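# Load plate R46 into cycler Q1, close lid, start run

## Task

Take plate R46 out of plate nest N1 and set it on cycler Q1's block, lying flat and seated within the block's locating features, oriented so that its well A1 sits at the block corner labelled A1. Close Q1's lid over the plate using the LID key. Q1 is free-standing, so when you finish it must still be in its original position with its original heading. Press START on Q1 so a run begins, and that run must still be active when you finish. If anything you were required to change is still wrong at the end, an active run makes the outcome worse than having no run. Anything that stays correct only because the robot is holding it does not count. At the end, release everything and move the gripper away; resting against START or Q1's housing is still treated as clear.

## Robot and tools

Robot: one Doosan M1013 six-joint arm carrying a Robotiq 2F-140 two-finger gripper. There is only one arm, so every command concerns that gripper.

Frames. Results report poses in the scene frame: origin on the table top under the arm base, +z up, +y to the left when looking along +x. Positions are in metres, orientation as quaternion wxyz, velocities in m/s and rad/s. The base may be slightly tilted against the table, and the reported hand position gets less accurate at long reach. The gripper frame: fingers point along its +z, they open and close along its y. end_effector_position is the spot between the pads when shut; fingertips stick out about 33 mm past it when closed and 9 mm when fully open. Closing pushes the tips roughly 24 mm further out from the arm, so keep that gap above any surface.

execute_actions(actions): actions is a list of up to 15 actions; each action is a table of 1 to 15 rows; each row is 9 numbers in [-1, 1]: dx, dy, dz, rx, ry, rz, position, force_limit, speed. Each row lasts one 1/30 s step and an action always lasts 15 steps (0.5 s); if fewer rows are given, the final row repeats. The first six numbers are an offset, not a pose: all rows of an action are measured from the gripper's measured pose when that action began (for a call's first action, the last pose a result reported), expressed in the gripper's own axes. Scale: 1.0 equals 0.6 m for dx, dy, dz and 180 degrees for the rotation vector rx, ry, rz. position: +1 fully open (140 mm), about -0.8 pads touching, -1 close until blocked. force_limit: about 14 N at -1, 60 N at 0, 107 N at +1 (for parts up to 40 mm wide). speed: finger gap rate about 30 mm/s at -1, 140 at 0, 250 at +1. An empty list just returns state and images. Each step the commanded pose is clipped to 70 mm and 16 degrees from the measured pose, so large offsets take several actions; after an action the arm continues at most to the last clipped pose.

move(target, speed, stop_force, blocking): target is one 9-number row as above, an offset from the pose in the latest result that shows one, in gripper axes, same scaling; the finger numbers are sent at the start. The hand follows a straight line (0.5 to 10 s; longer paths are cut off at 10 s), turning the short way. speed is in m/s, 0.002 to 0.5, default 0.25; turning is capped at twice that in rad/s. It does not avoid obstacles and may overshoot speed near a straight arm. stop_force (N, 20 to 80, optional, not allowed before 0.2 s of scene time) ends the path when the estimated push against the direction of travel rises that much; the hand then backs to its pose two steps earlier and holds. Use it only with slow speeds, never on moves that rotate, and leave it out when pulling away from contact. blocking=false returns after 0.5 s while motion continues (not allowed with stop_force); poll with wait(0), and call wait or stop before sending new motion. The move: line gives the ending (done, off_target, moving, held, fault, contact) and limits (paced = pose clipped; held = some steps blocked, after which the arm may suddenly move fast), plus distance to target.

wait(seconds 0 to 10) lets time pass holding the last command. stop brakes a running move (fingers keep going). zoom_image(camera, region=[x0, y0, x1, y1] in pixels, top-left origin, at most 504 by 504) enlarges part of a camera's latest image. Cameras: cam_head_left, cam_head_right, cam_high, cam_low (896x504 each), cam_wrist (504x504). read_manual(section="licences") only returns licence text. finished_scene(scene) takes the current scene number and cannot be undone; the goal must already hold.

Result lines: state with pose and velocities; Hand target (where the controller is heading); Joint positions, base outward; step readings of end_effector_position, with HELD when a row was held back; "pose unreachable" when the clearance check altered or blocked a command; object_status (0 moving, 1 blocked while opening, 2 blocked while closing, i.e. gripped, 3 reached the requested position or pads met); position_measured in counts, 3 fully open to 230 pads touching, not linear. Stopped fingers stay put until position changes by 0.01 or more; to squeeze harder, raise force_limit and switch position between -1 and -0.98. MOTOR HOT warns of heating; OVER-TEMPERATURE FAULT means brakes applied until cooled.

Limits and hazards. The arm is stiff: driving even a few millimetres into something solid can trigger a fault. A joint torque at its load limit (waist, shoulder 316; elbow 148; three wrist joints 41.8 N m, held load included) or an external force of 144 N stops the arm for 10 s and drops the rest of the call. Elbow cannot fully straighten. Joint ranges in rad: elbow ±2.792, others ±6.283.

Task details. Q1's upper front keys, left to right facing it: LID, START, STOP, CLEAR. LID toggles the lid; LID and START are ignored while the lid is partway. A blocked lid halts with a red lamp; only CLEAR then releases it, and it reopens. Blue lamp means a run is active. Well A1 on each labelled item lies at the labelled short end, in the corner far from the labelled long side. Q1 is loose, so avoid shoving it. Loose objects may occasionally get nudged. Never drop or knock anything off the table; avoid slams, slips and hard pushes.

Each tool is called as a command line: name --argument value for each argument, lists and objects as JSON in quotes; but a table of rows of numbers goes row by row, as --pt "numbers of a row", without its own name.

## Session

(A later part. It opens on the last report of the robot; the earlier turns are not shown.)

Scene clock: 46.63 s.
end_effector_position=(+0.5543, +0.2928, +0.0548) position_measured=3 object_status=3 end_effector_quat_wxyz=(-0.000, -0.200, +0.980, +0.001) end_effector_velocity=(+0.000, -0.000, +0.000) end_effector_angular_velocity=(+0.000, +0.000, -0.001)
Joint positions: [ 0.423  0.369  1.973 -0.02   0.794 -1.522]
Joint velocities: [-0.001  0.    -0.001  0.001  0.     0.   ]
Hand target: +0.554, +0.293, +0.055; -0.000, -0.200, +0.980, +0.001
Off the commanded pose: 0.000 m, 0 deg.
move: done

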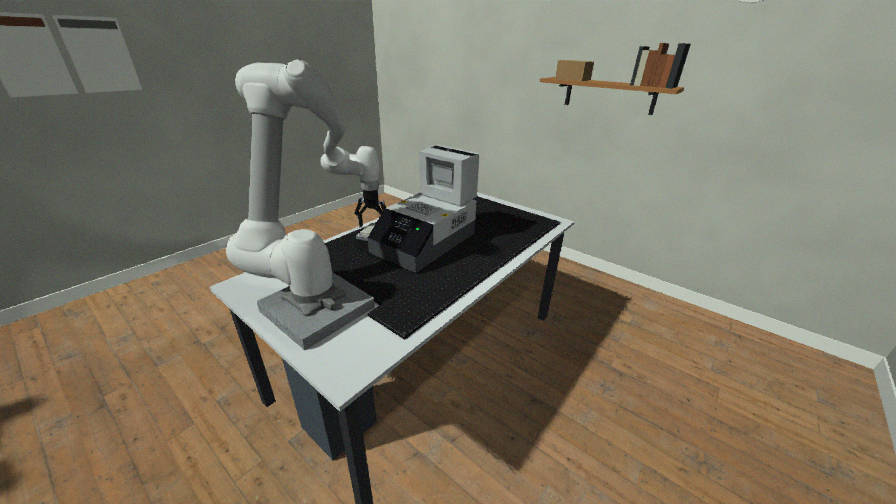

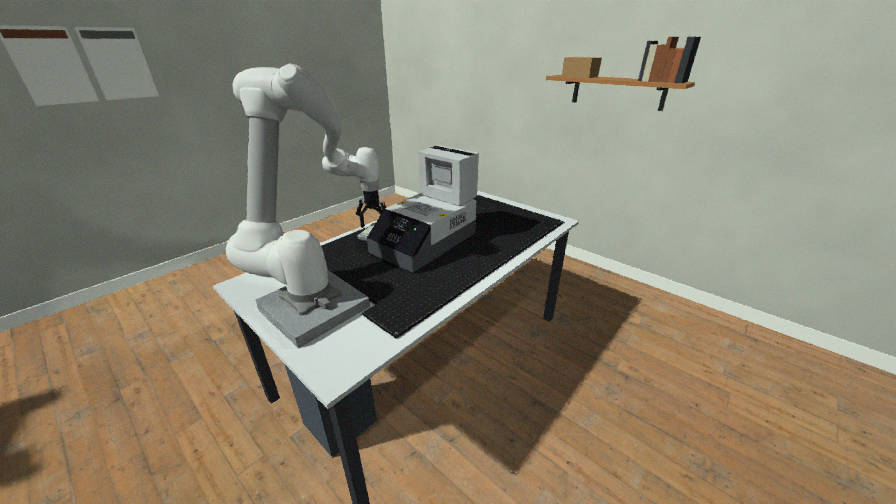

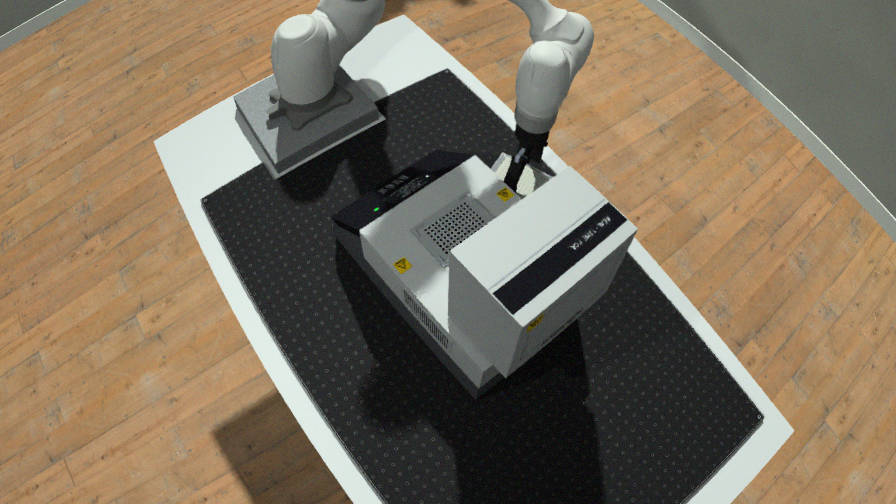

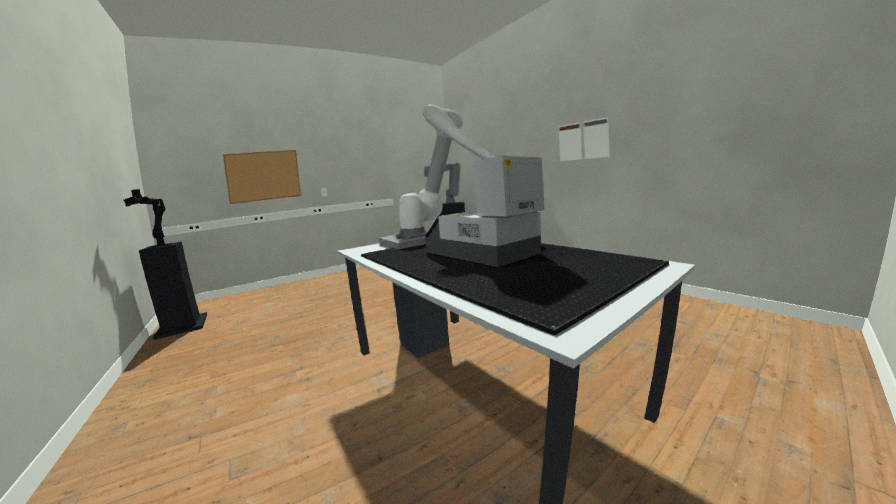

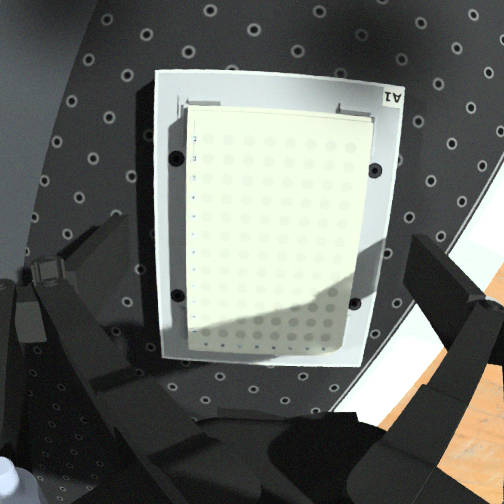

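move --target '[0.008, 0.005, -0.005, 0, 0, 0, 1, 0, 0]' --speed 0.05

move --target '[0, 0, 0, 0, 0, 0, -1, -0.3, -0.3]' --speed 0.05

Scene clock: 48.07 s.
end_effector_position=(+0.5487, +0.2936, +0.0578) position_measured=3 object_status=3 end_effector_quat_wxyz=(-0.000, -0.200, +0.980, +0.001) end_effector_velocity=(+0.001, +0.000, +0.001) end_effector_angular_velocity=(+0.001, -0.002, -0.001)
Joint positions: [ 0.429  0.36   1.98  -0.02   0.796 -1.517]
Joint velocities: [-0.001 -0.    -0.001  0.    -0.    -0.   ]
Hand target: +0.549, +0.294, +0.058; -0.000, -0.200, +0.980, +0.001
Off the commanded pose: 0.000 m, 0 deg.
move: done

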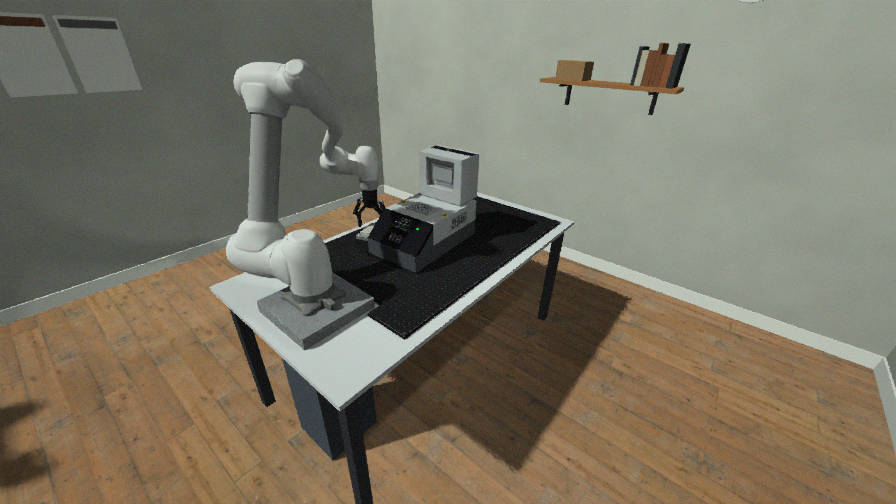

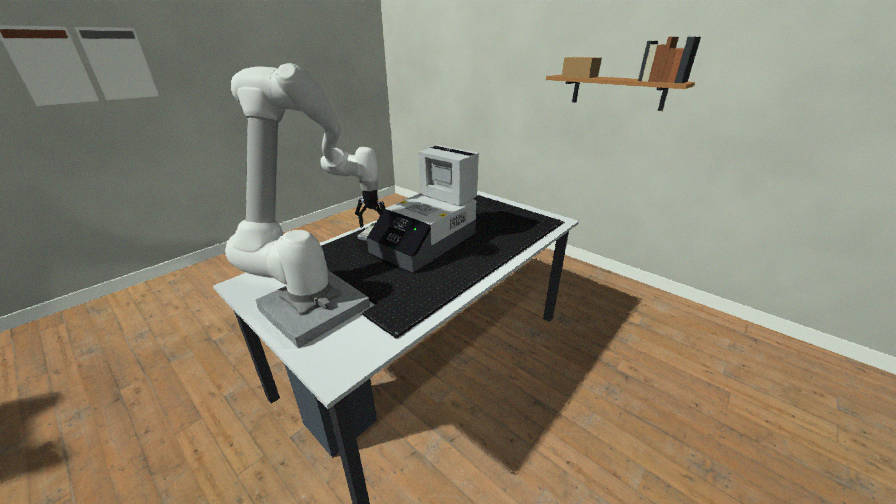

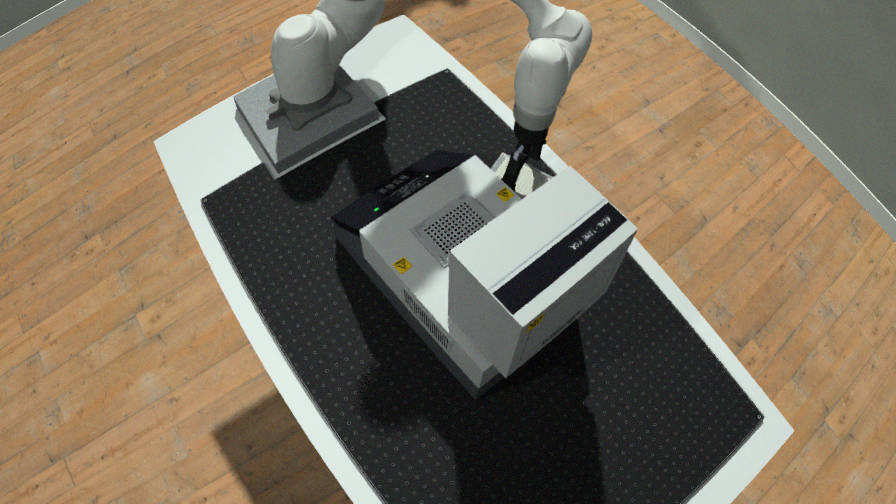

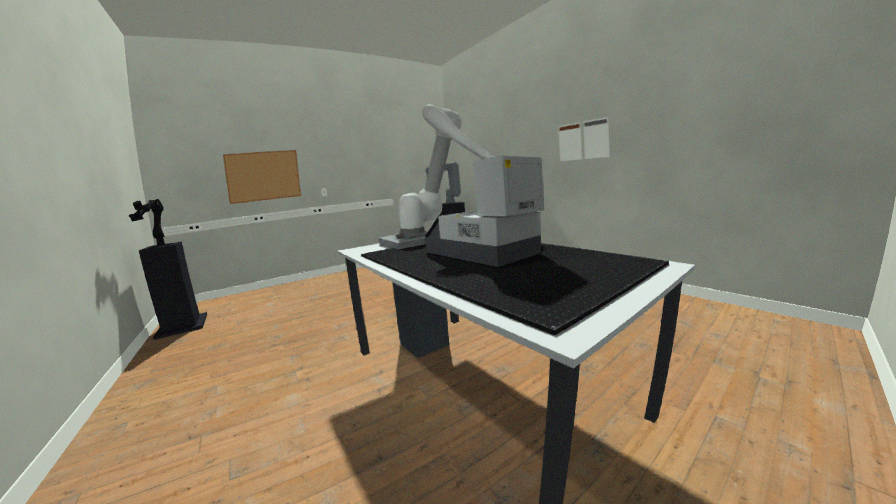

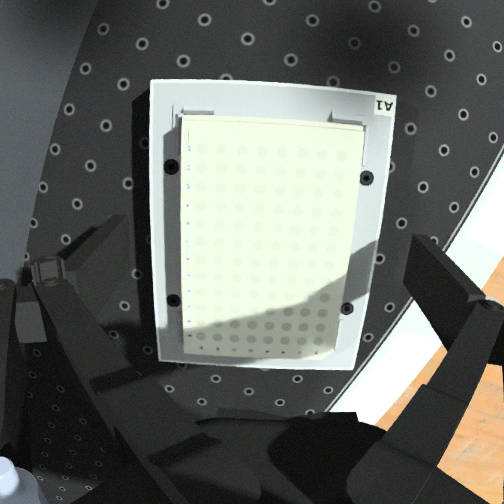

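Scene clock: 48.87 s.
end_effector_position=(+0.5489, +0.2934, +0.0582) position_measured=101 object_status=2 end_effector_quat_wxyz=(-0.000, -0.201, +0.980, +0.000) end_effector_velocity=(-0.000, +0.001, -0.000) end_effector_angular_velocity=(+0.003, +0.000, -0.002)
Joint positions: [ 0.428  0.359  1.98  -0.02   0.796 -1.517]
Joint velocities: [ 0.    -0.     0.     0.004 -0.002 -0.   ]
Hand target: +0.549, +0.294, +0.058; -0.000, -0.200, +0.980, +0.001
Off the commanded pose: 0.000 m, 0 deg.
move: done

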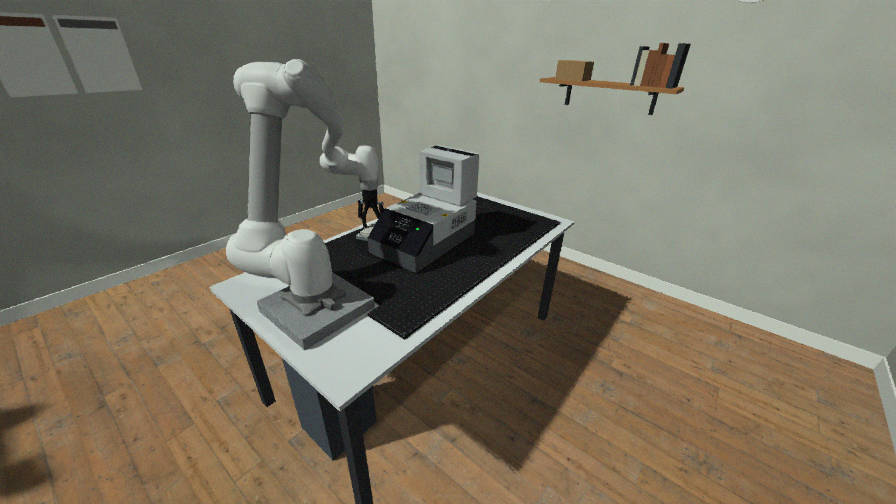

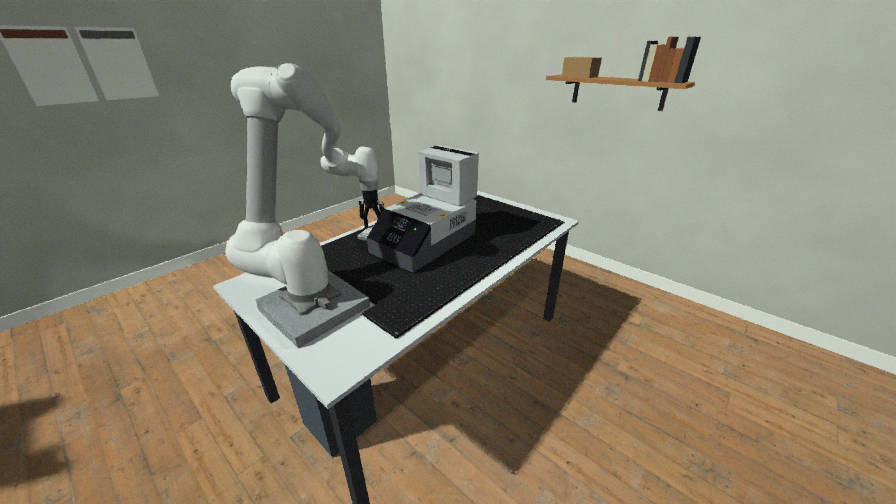

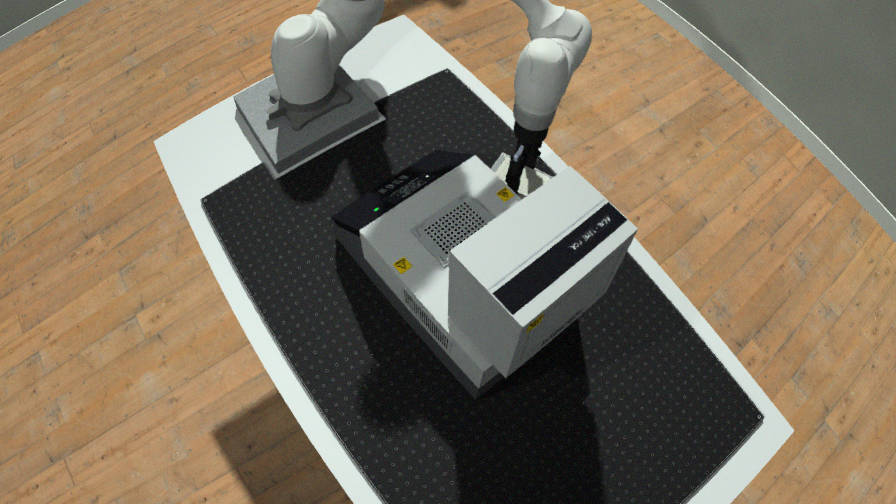

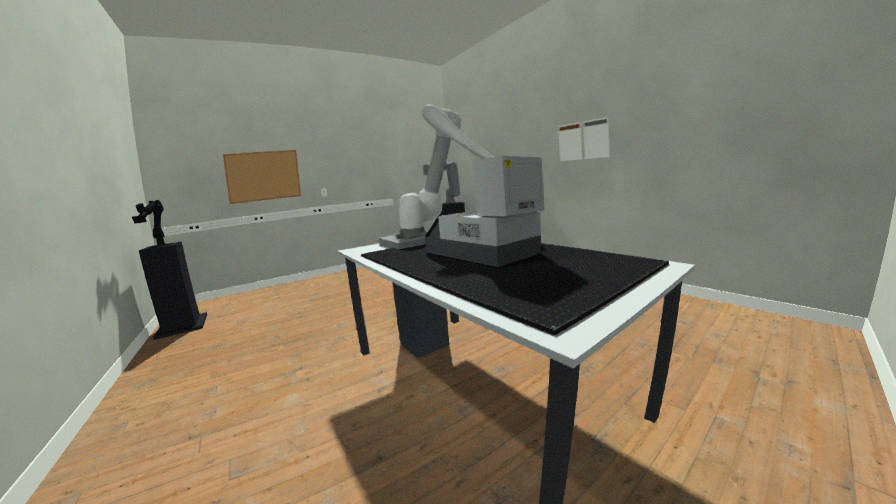

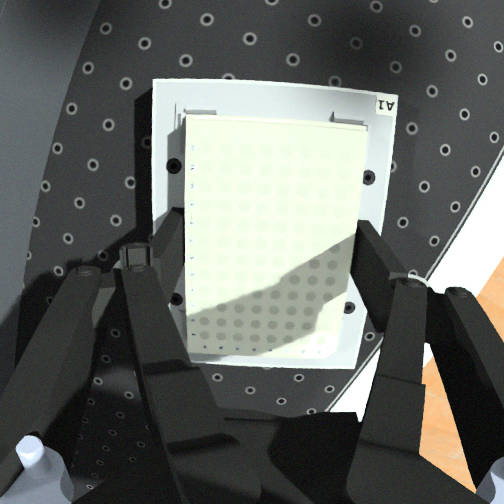

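move --target '[0, 0, -0.06, 0, 0, 0, -1, -0.3, -0.3]' --speed 0.04

move --target '[0, 0, -0.4, 0, 0, -0.372, -1, -0.3, -0.3]' --speed 0.2

Scene clock: 50.20 s.
end_effector_position=(+0.5490, +0.2933, +0.0942) position_measured=104 object_status=2 end_effector_quat_wxyz=(-0.000, -0.201, +0.980, +0.000) end_effector_velocity=(-0.001, -0.000, -0.000) end_effector_angular_velocity=(-0.000, +0.001, +0.000)
Joint positions: [ 0.429  0.317  1.957 -0.019  0.862 -1.518]
Joint velocities: [ 0.    -0.     0.001 -0.    -0.     0.   ]
Hand target: +0.549, +0.293, +0.094; -0.000, -0.201, +0.980, +0.000
Off the commanded pose: 0.000 m, 0 deg.
move: done

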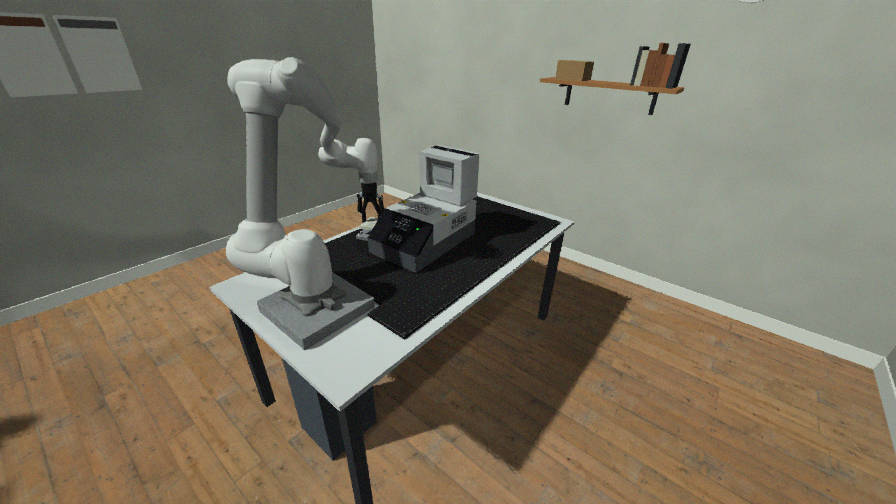

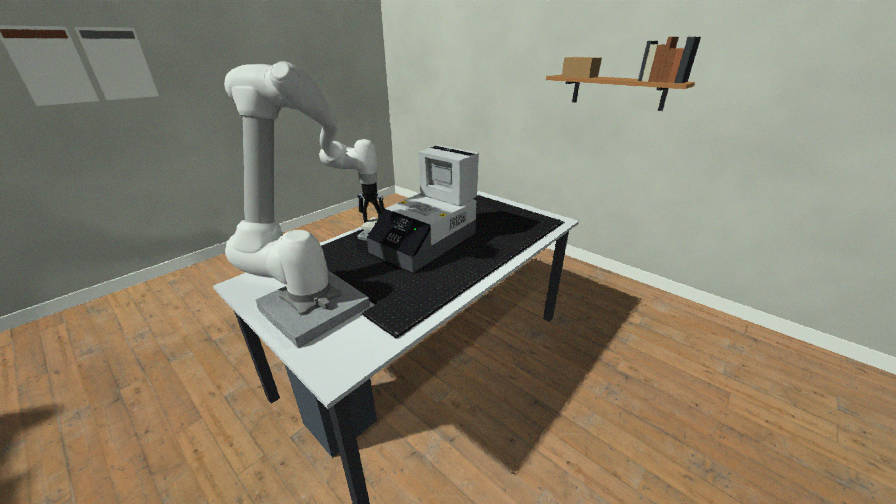

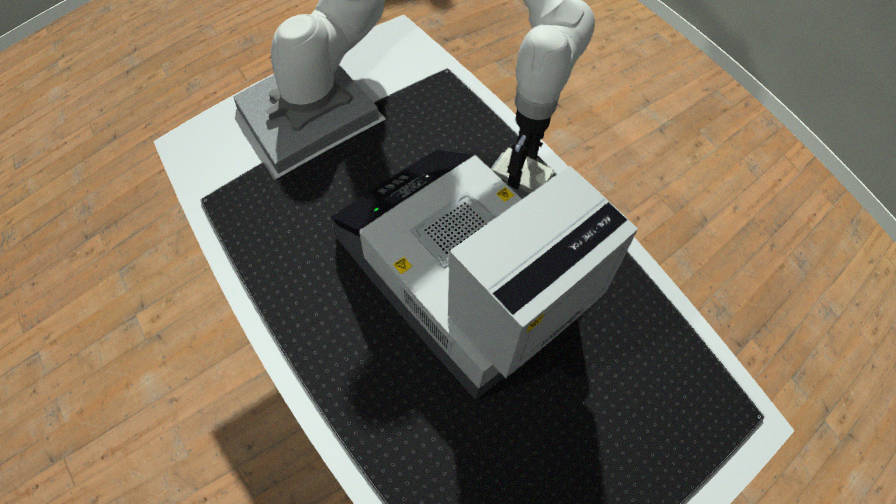

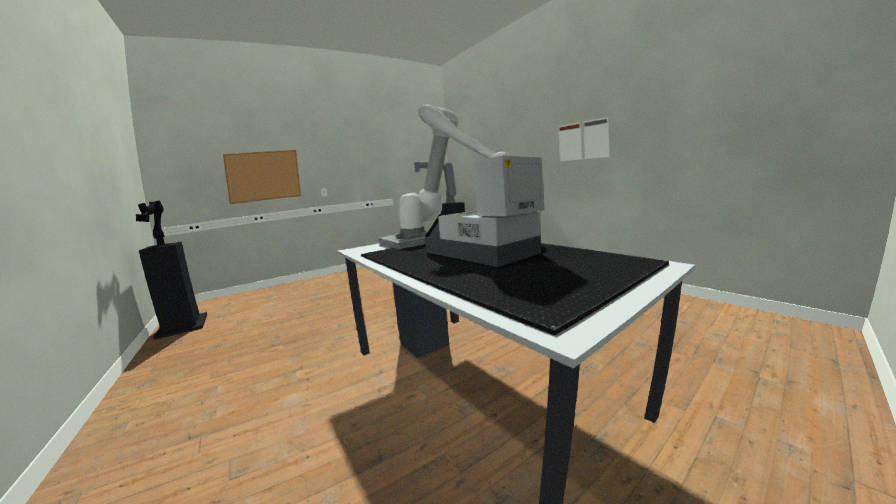

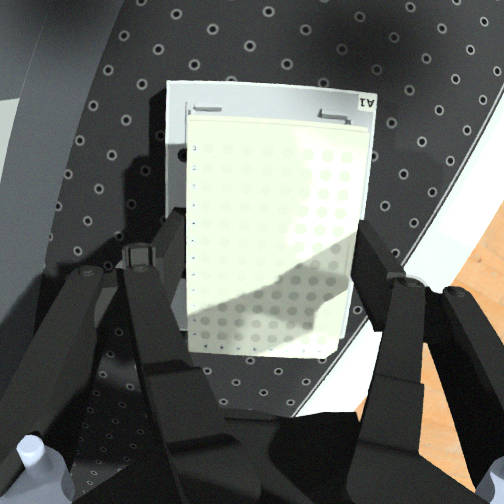

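Scene clock: 53.47 s.
end_effector_position=(+0.5495, +0.2931, +0.3342) position_measured=104 object_status=2 end_effector_quat_wxyz=(-0.000, +0.708, -0.707, -0.000) end_effector_velocity=(+0.001, -0.000, +0.001) end_effector_angular_velocity=(+0.001, -0.001, +0.000)
Joint positions: [ 0.435  0.129  1.709 -0.016  1.299 -2.689]
Joint velocities: [-0.001 -0.    -0.001  0.     0.    -0.001]
Hand target: +0.550, +0.293, +0.334; -0.000, +0.708, -0.707, -0.000
Off the commanded pose: 0.000 m, 0 deg.
move: done

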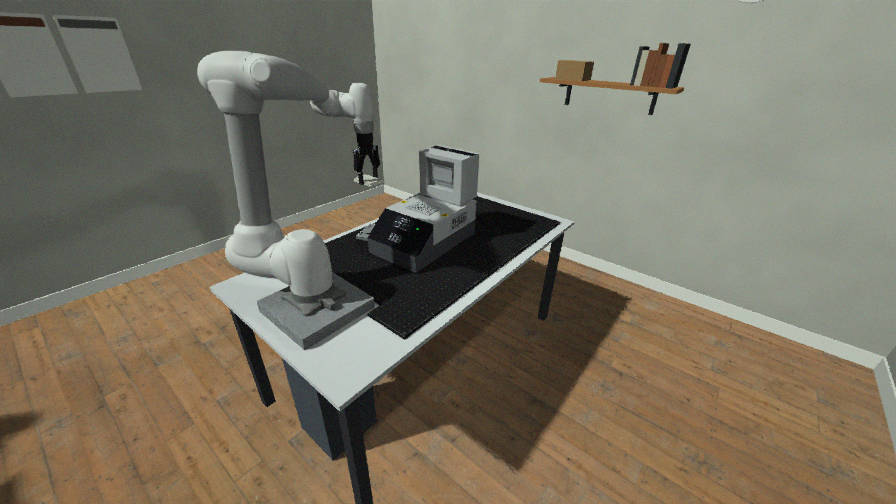

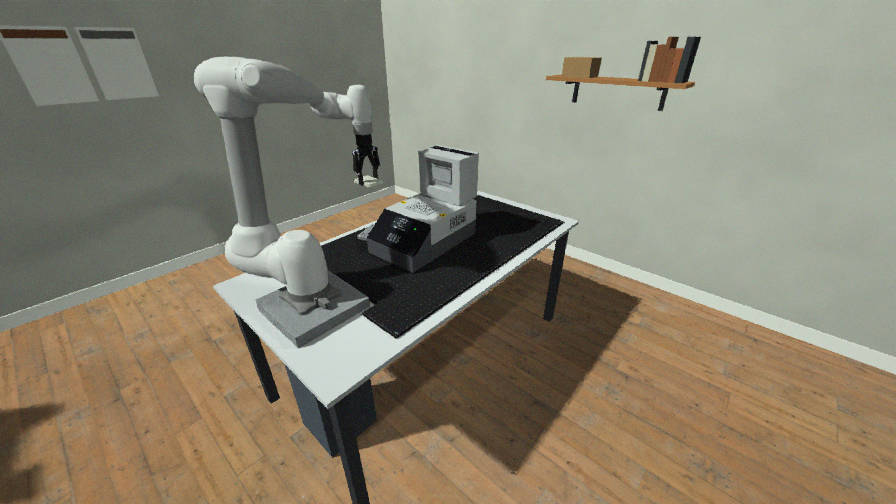

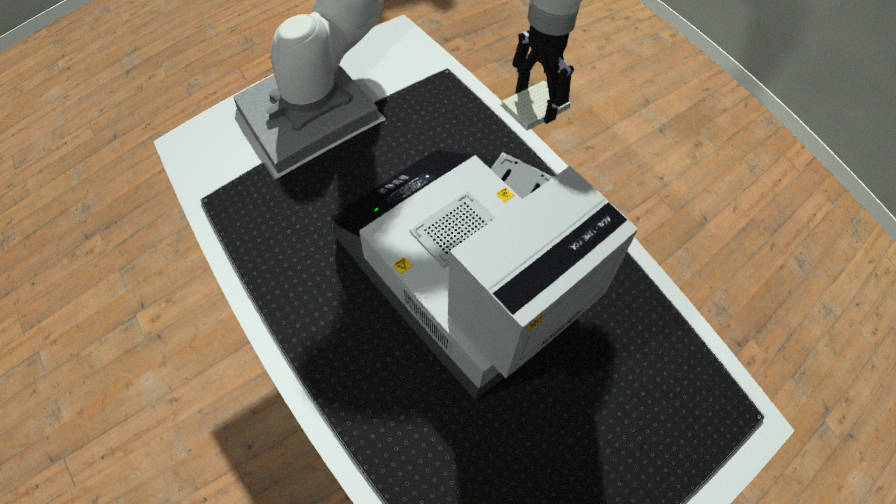

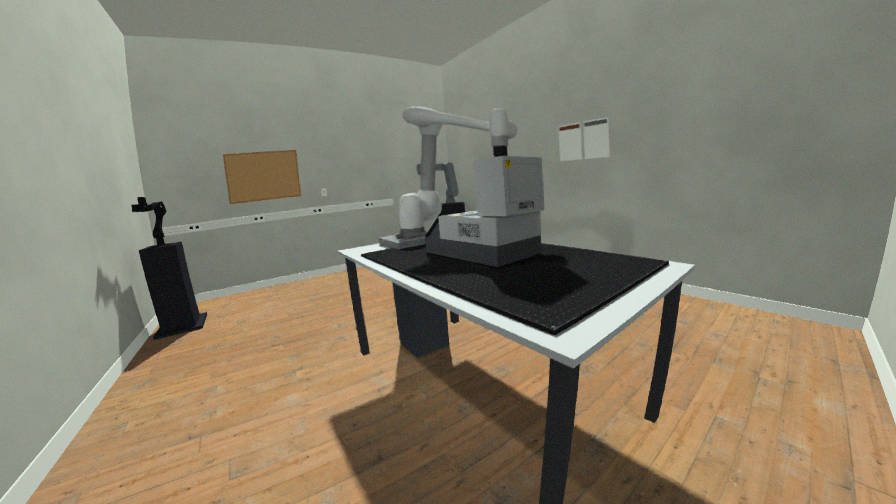

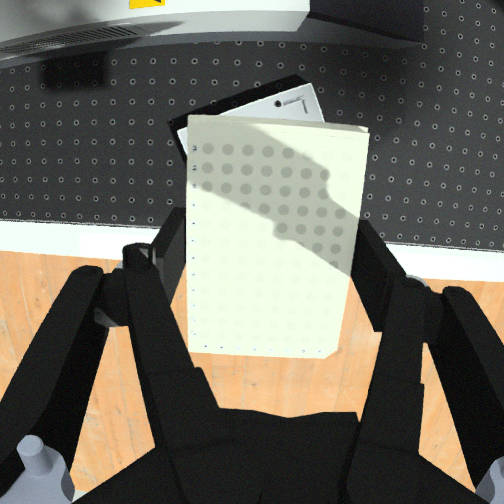

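move --target '[0.468, -0.1675, 0.057, 0, 0, 0, -1, -0.3, -0.3]' --speed 0.2

Scene clock: 56.93 s.
end_effector_position=(+0.6499, +0.0123, +0.2995) position_measured=104 object_status=2 end_effector_quat_wxyz=(+0.000, +0.708, -0.707, -0.000) end_effector_velocity=(+0.000, +0.000, +0.000) end_effector_angular_velocity=(+0.001, -0.001, -0.000)
Joint positions: [-0.039  0.18   1.705 -0.012  1.245 -3.164]
Joint velocities: [ 0.     0.    -0.     0.001 -0.001  0.   ]
Hand target: +0.650, +0.012, +0.299; +0.000, +0.708, -0.707, -0.000
Off the commanded pose: 0.001 m, 0 deg.
move: done

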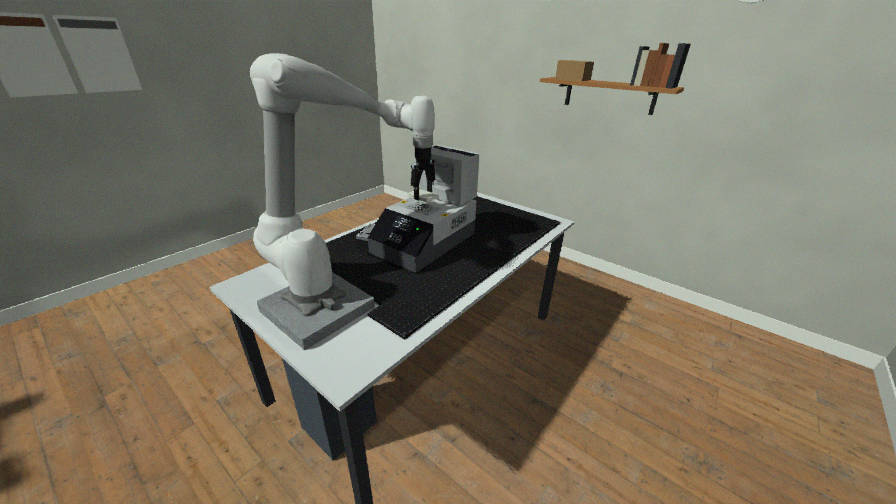

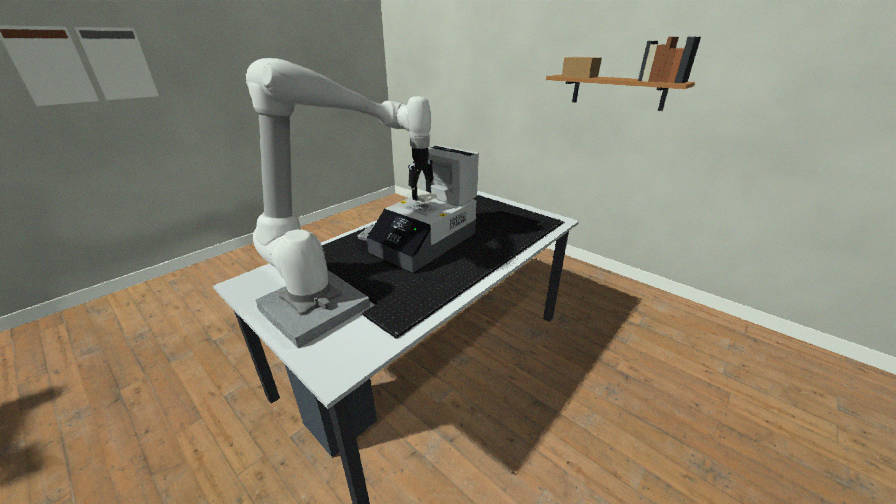

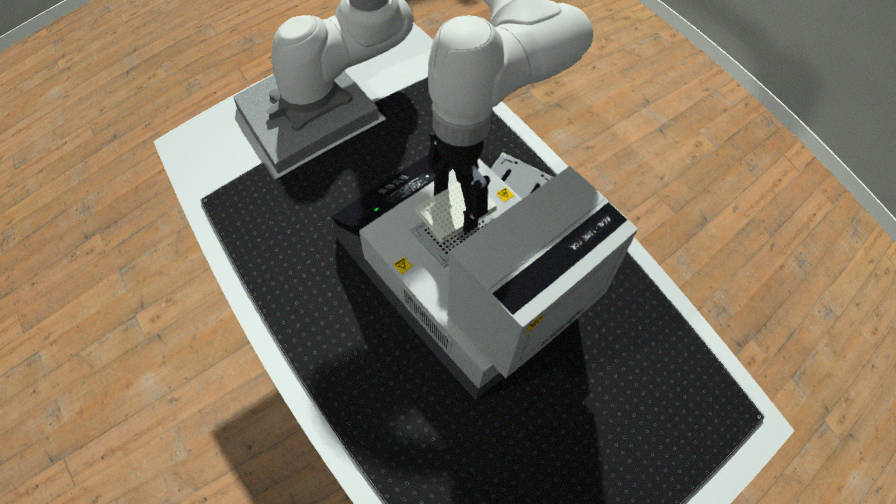

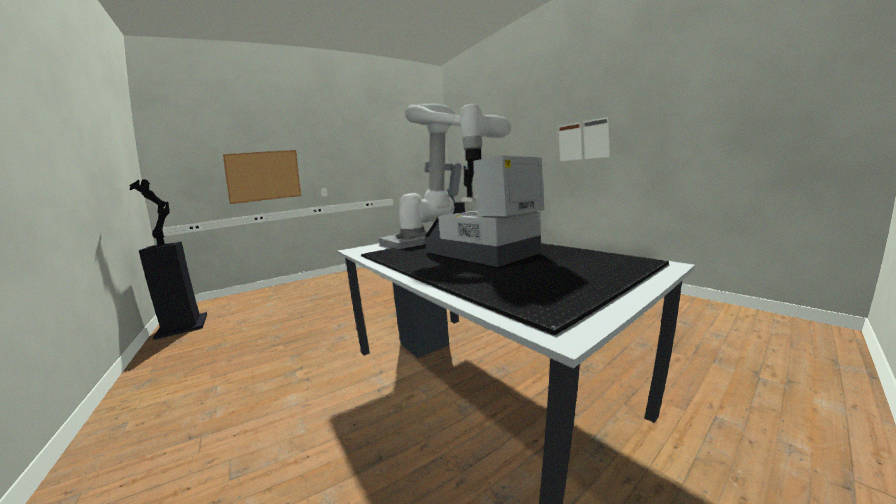

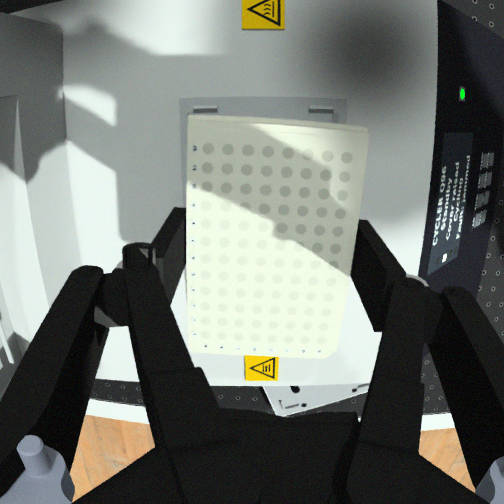

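move --target '[0, -0.01, 0.065, 0, 0, 0, -1, -0.3, -0.3]' --speed 0.08

Scene clock: 58.13 s.
end_effector_position=(+0.6558, +0.0124, +0.2605) position_measured=104 object_status=2 end_effector_quat_wxyz=(+0.000, +0.708, -0.707, -0.000) end_effector_velocity=(-0.001, +0.000, -0.001) end_effector_angular_velocity=(-0.000, +0.001, -0.000)
Joint positions: [-0.04   0.211  1.74  -0.012  1.179 -3.163]
Joint velocities: [ 0.    -0.     0.001 -0.    -0.     0.001]
Hand target: +0.656, +0.012, +0.260; +0.000, +0.708, -0.707, -0.000
Off the commanded pose: 0.000 m, 0 deg.
move: done

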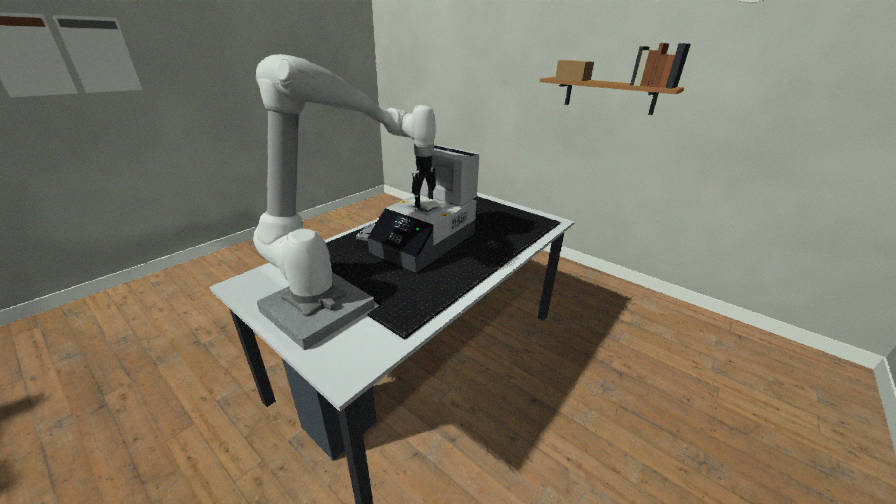

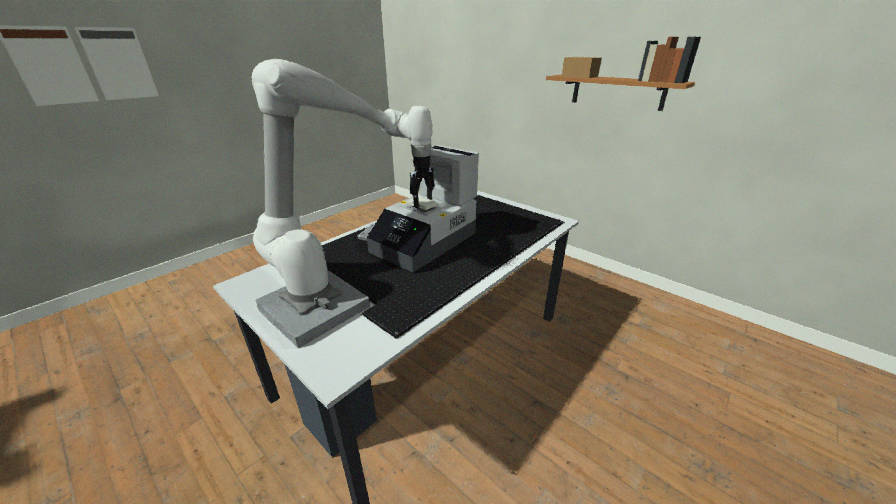

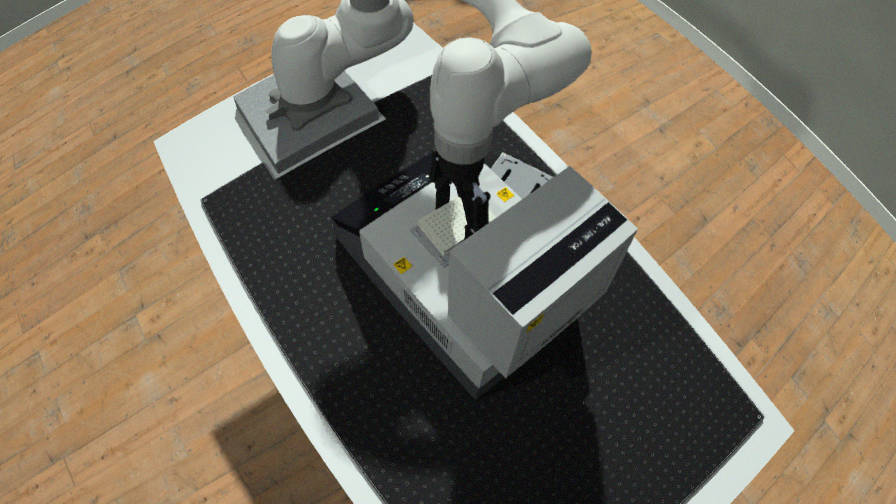

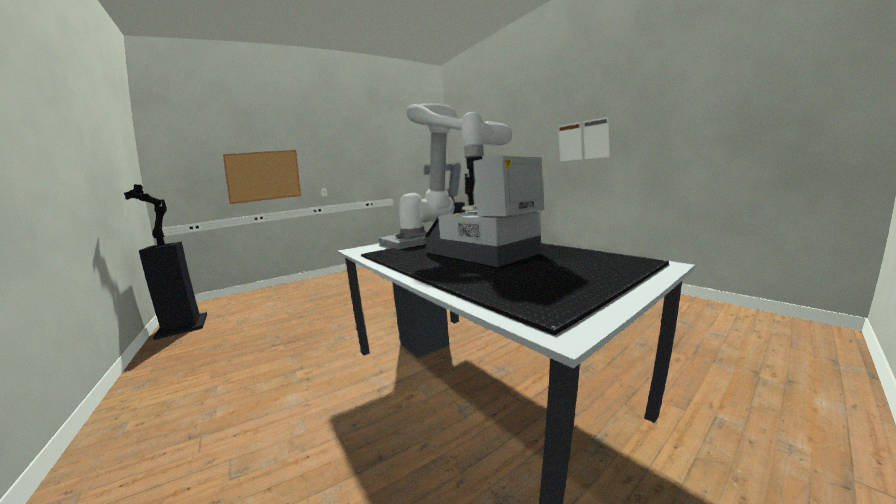

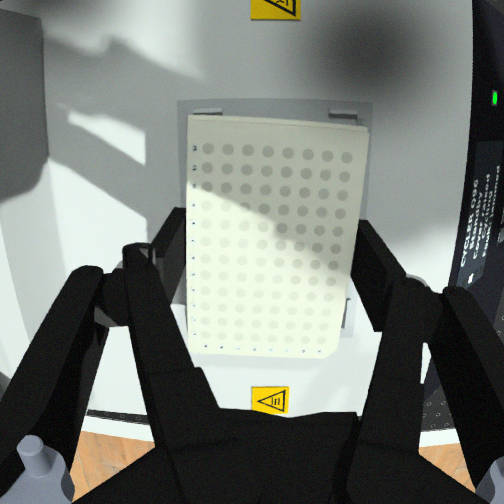

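zoom_image --camera "cam_wrist" --region '[150, 80, 400, 380]'

Region (150, 80, 400, 380) of cam_wrist's 504x504 image, scaled by 1.680, with more detail than that image has.

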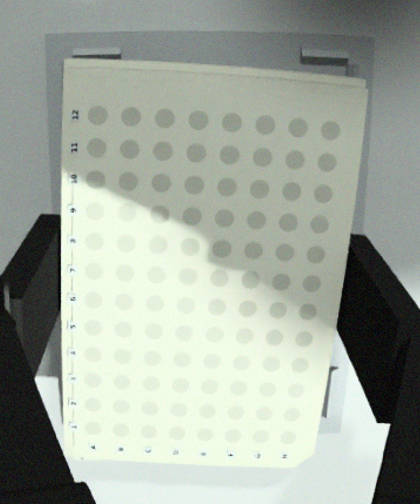

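execute_actions --actions '[]'

Scene clock: 59.10 s.
end_effector_position=(+0.6558, +0.0123, +0.2605) position_measured=104 object_status=2 end_effector_quat_wxyz=(+0.000, +0.708, -0.707, -0.000) end_effector_velocity=(+0.000, +0.000, -0.000) end_effector_angular_velocity=(-0.000, -0.001, -0.000)
Joint positions: [-0.04   0.211  1.74  -0.012  1.179 -3.163]
Joint velocities: [ 0.    -0.     0.    -0.    -0.001  0.001]
Hand target: +0.656, +0.012, +0.260; +0.000, +0.708, -0.707, -0.000
Off the commanded pose: 0.000 m, 0 deg.

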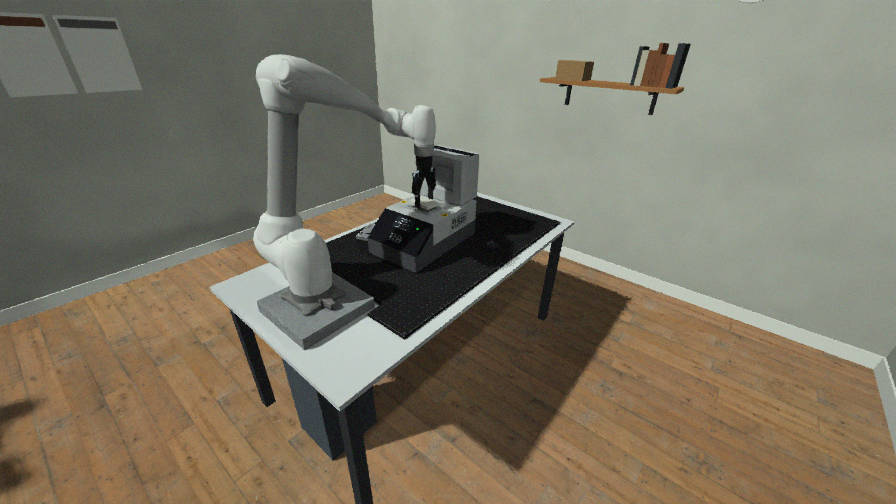

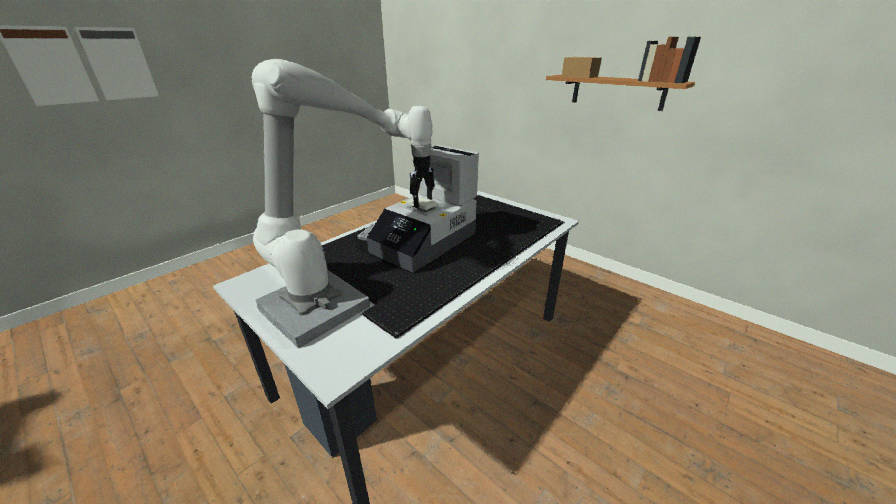

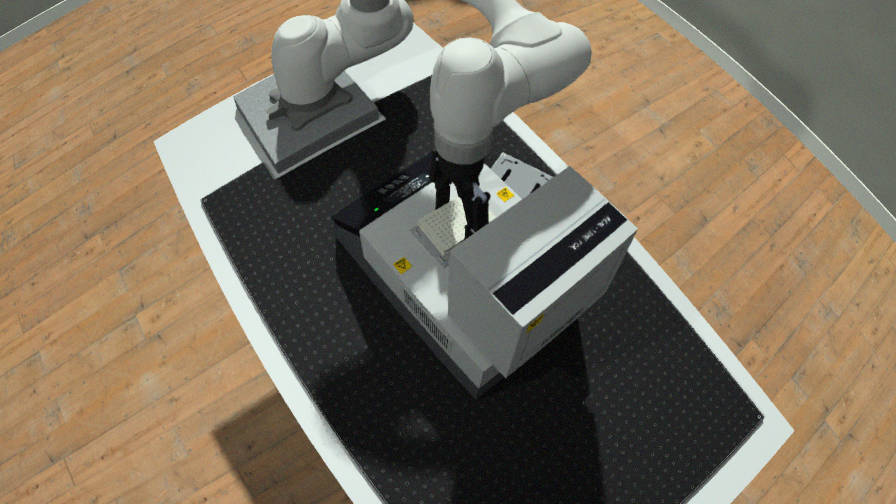

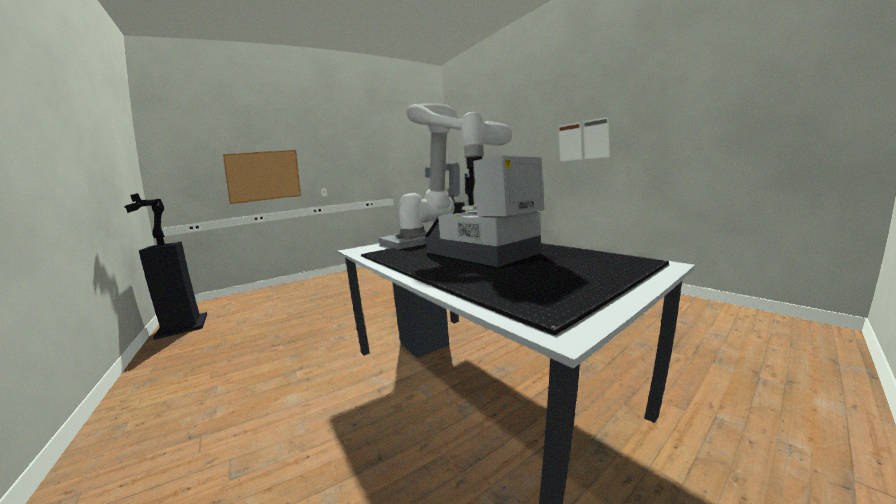

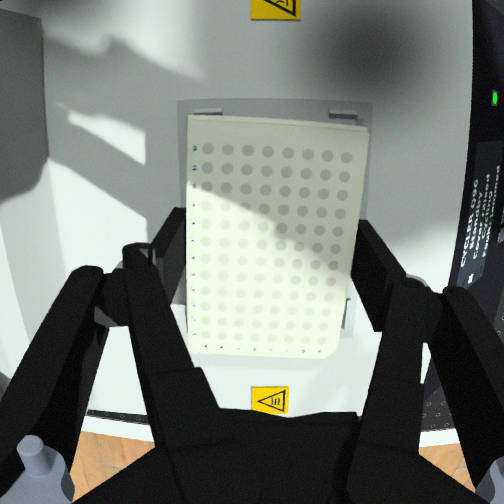

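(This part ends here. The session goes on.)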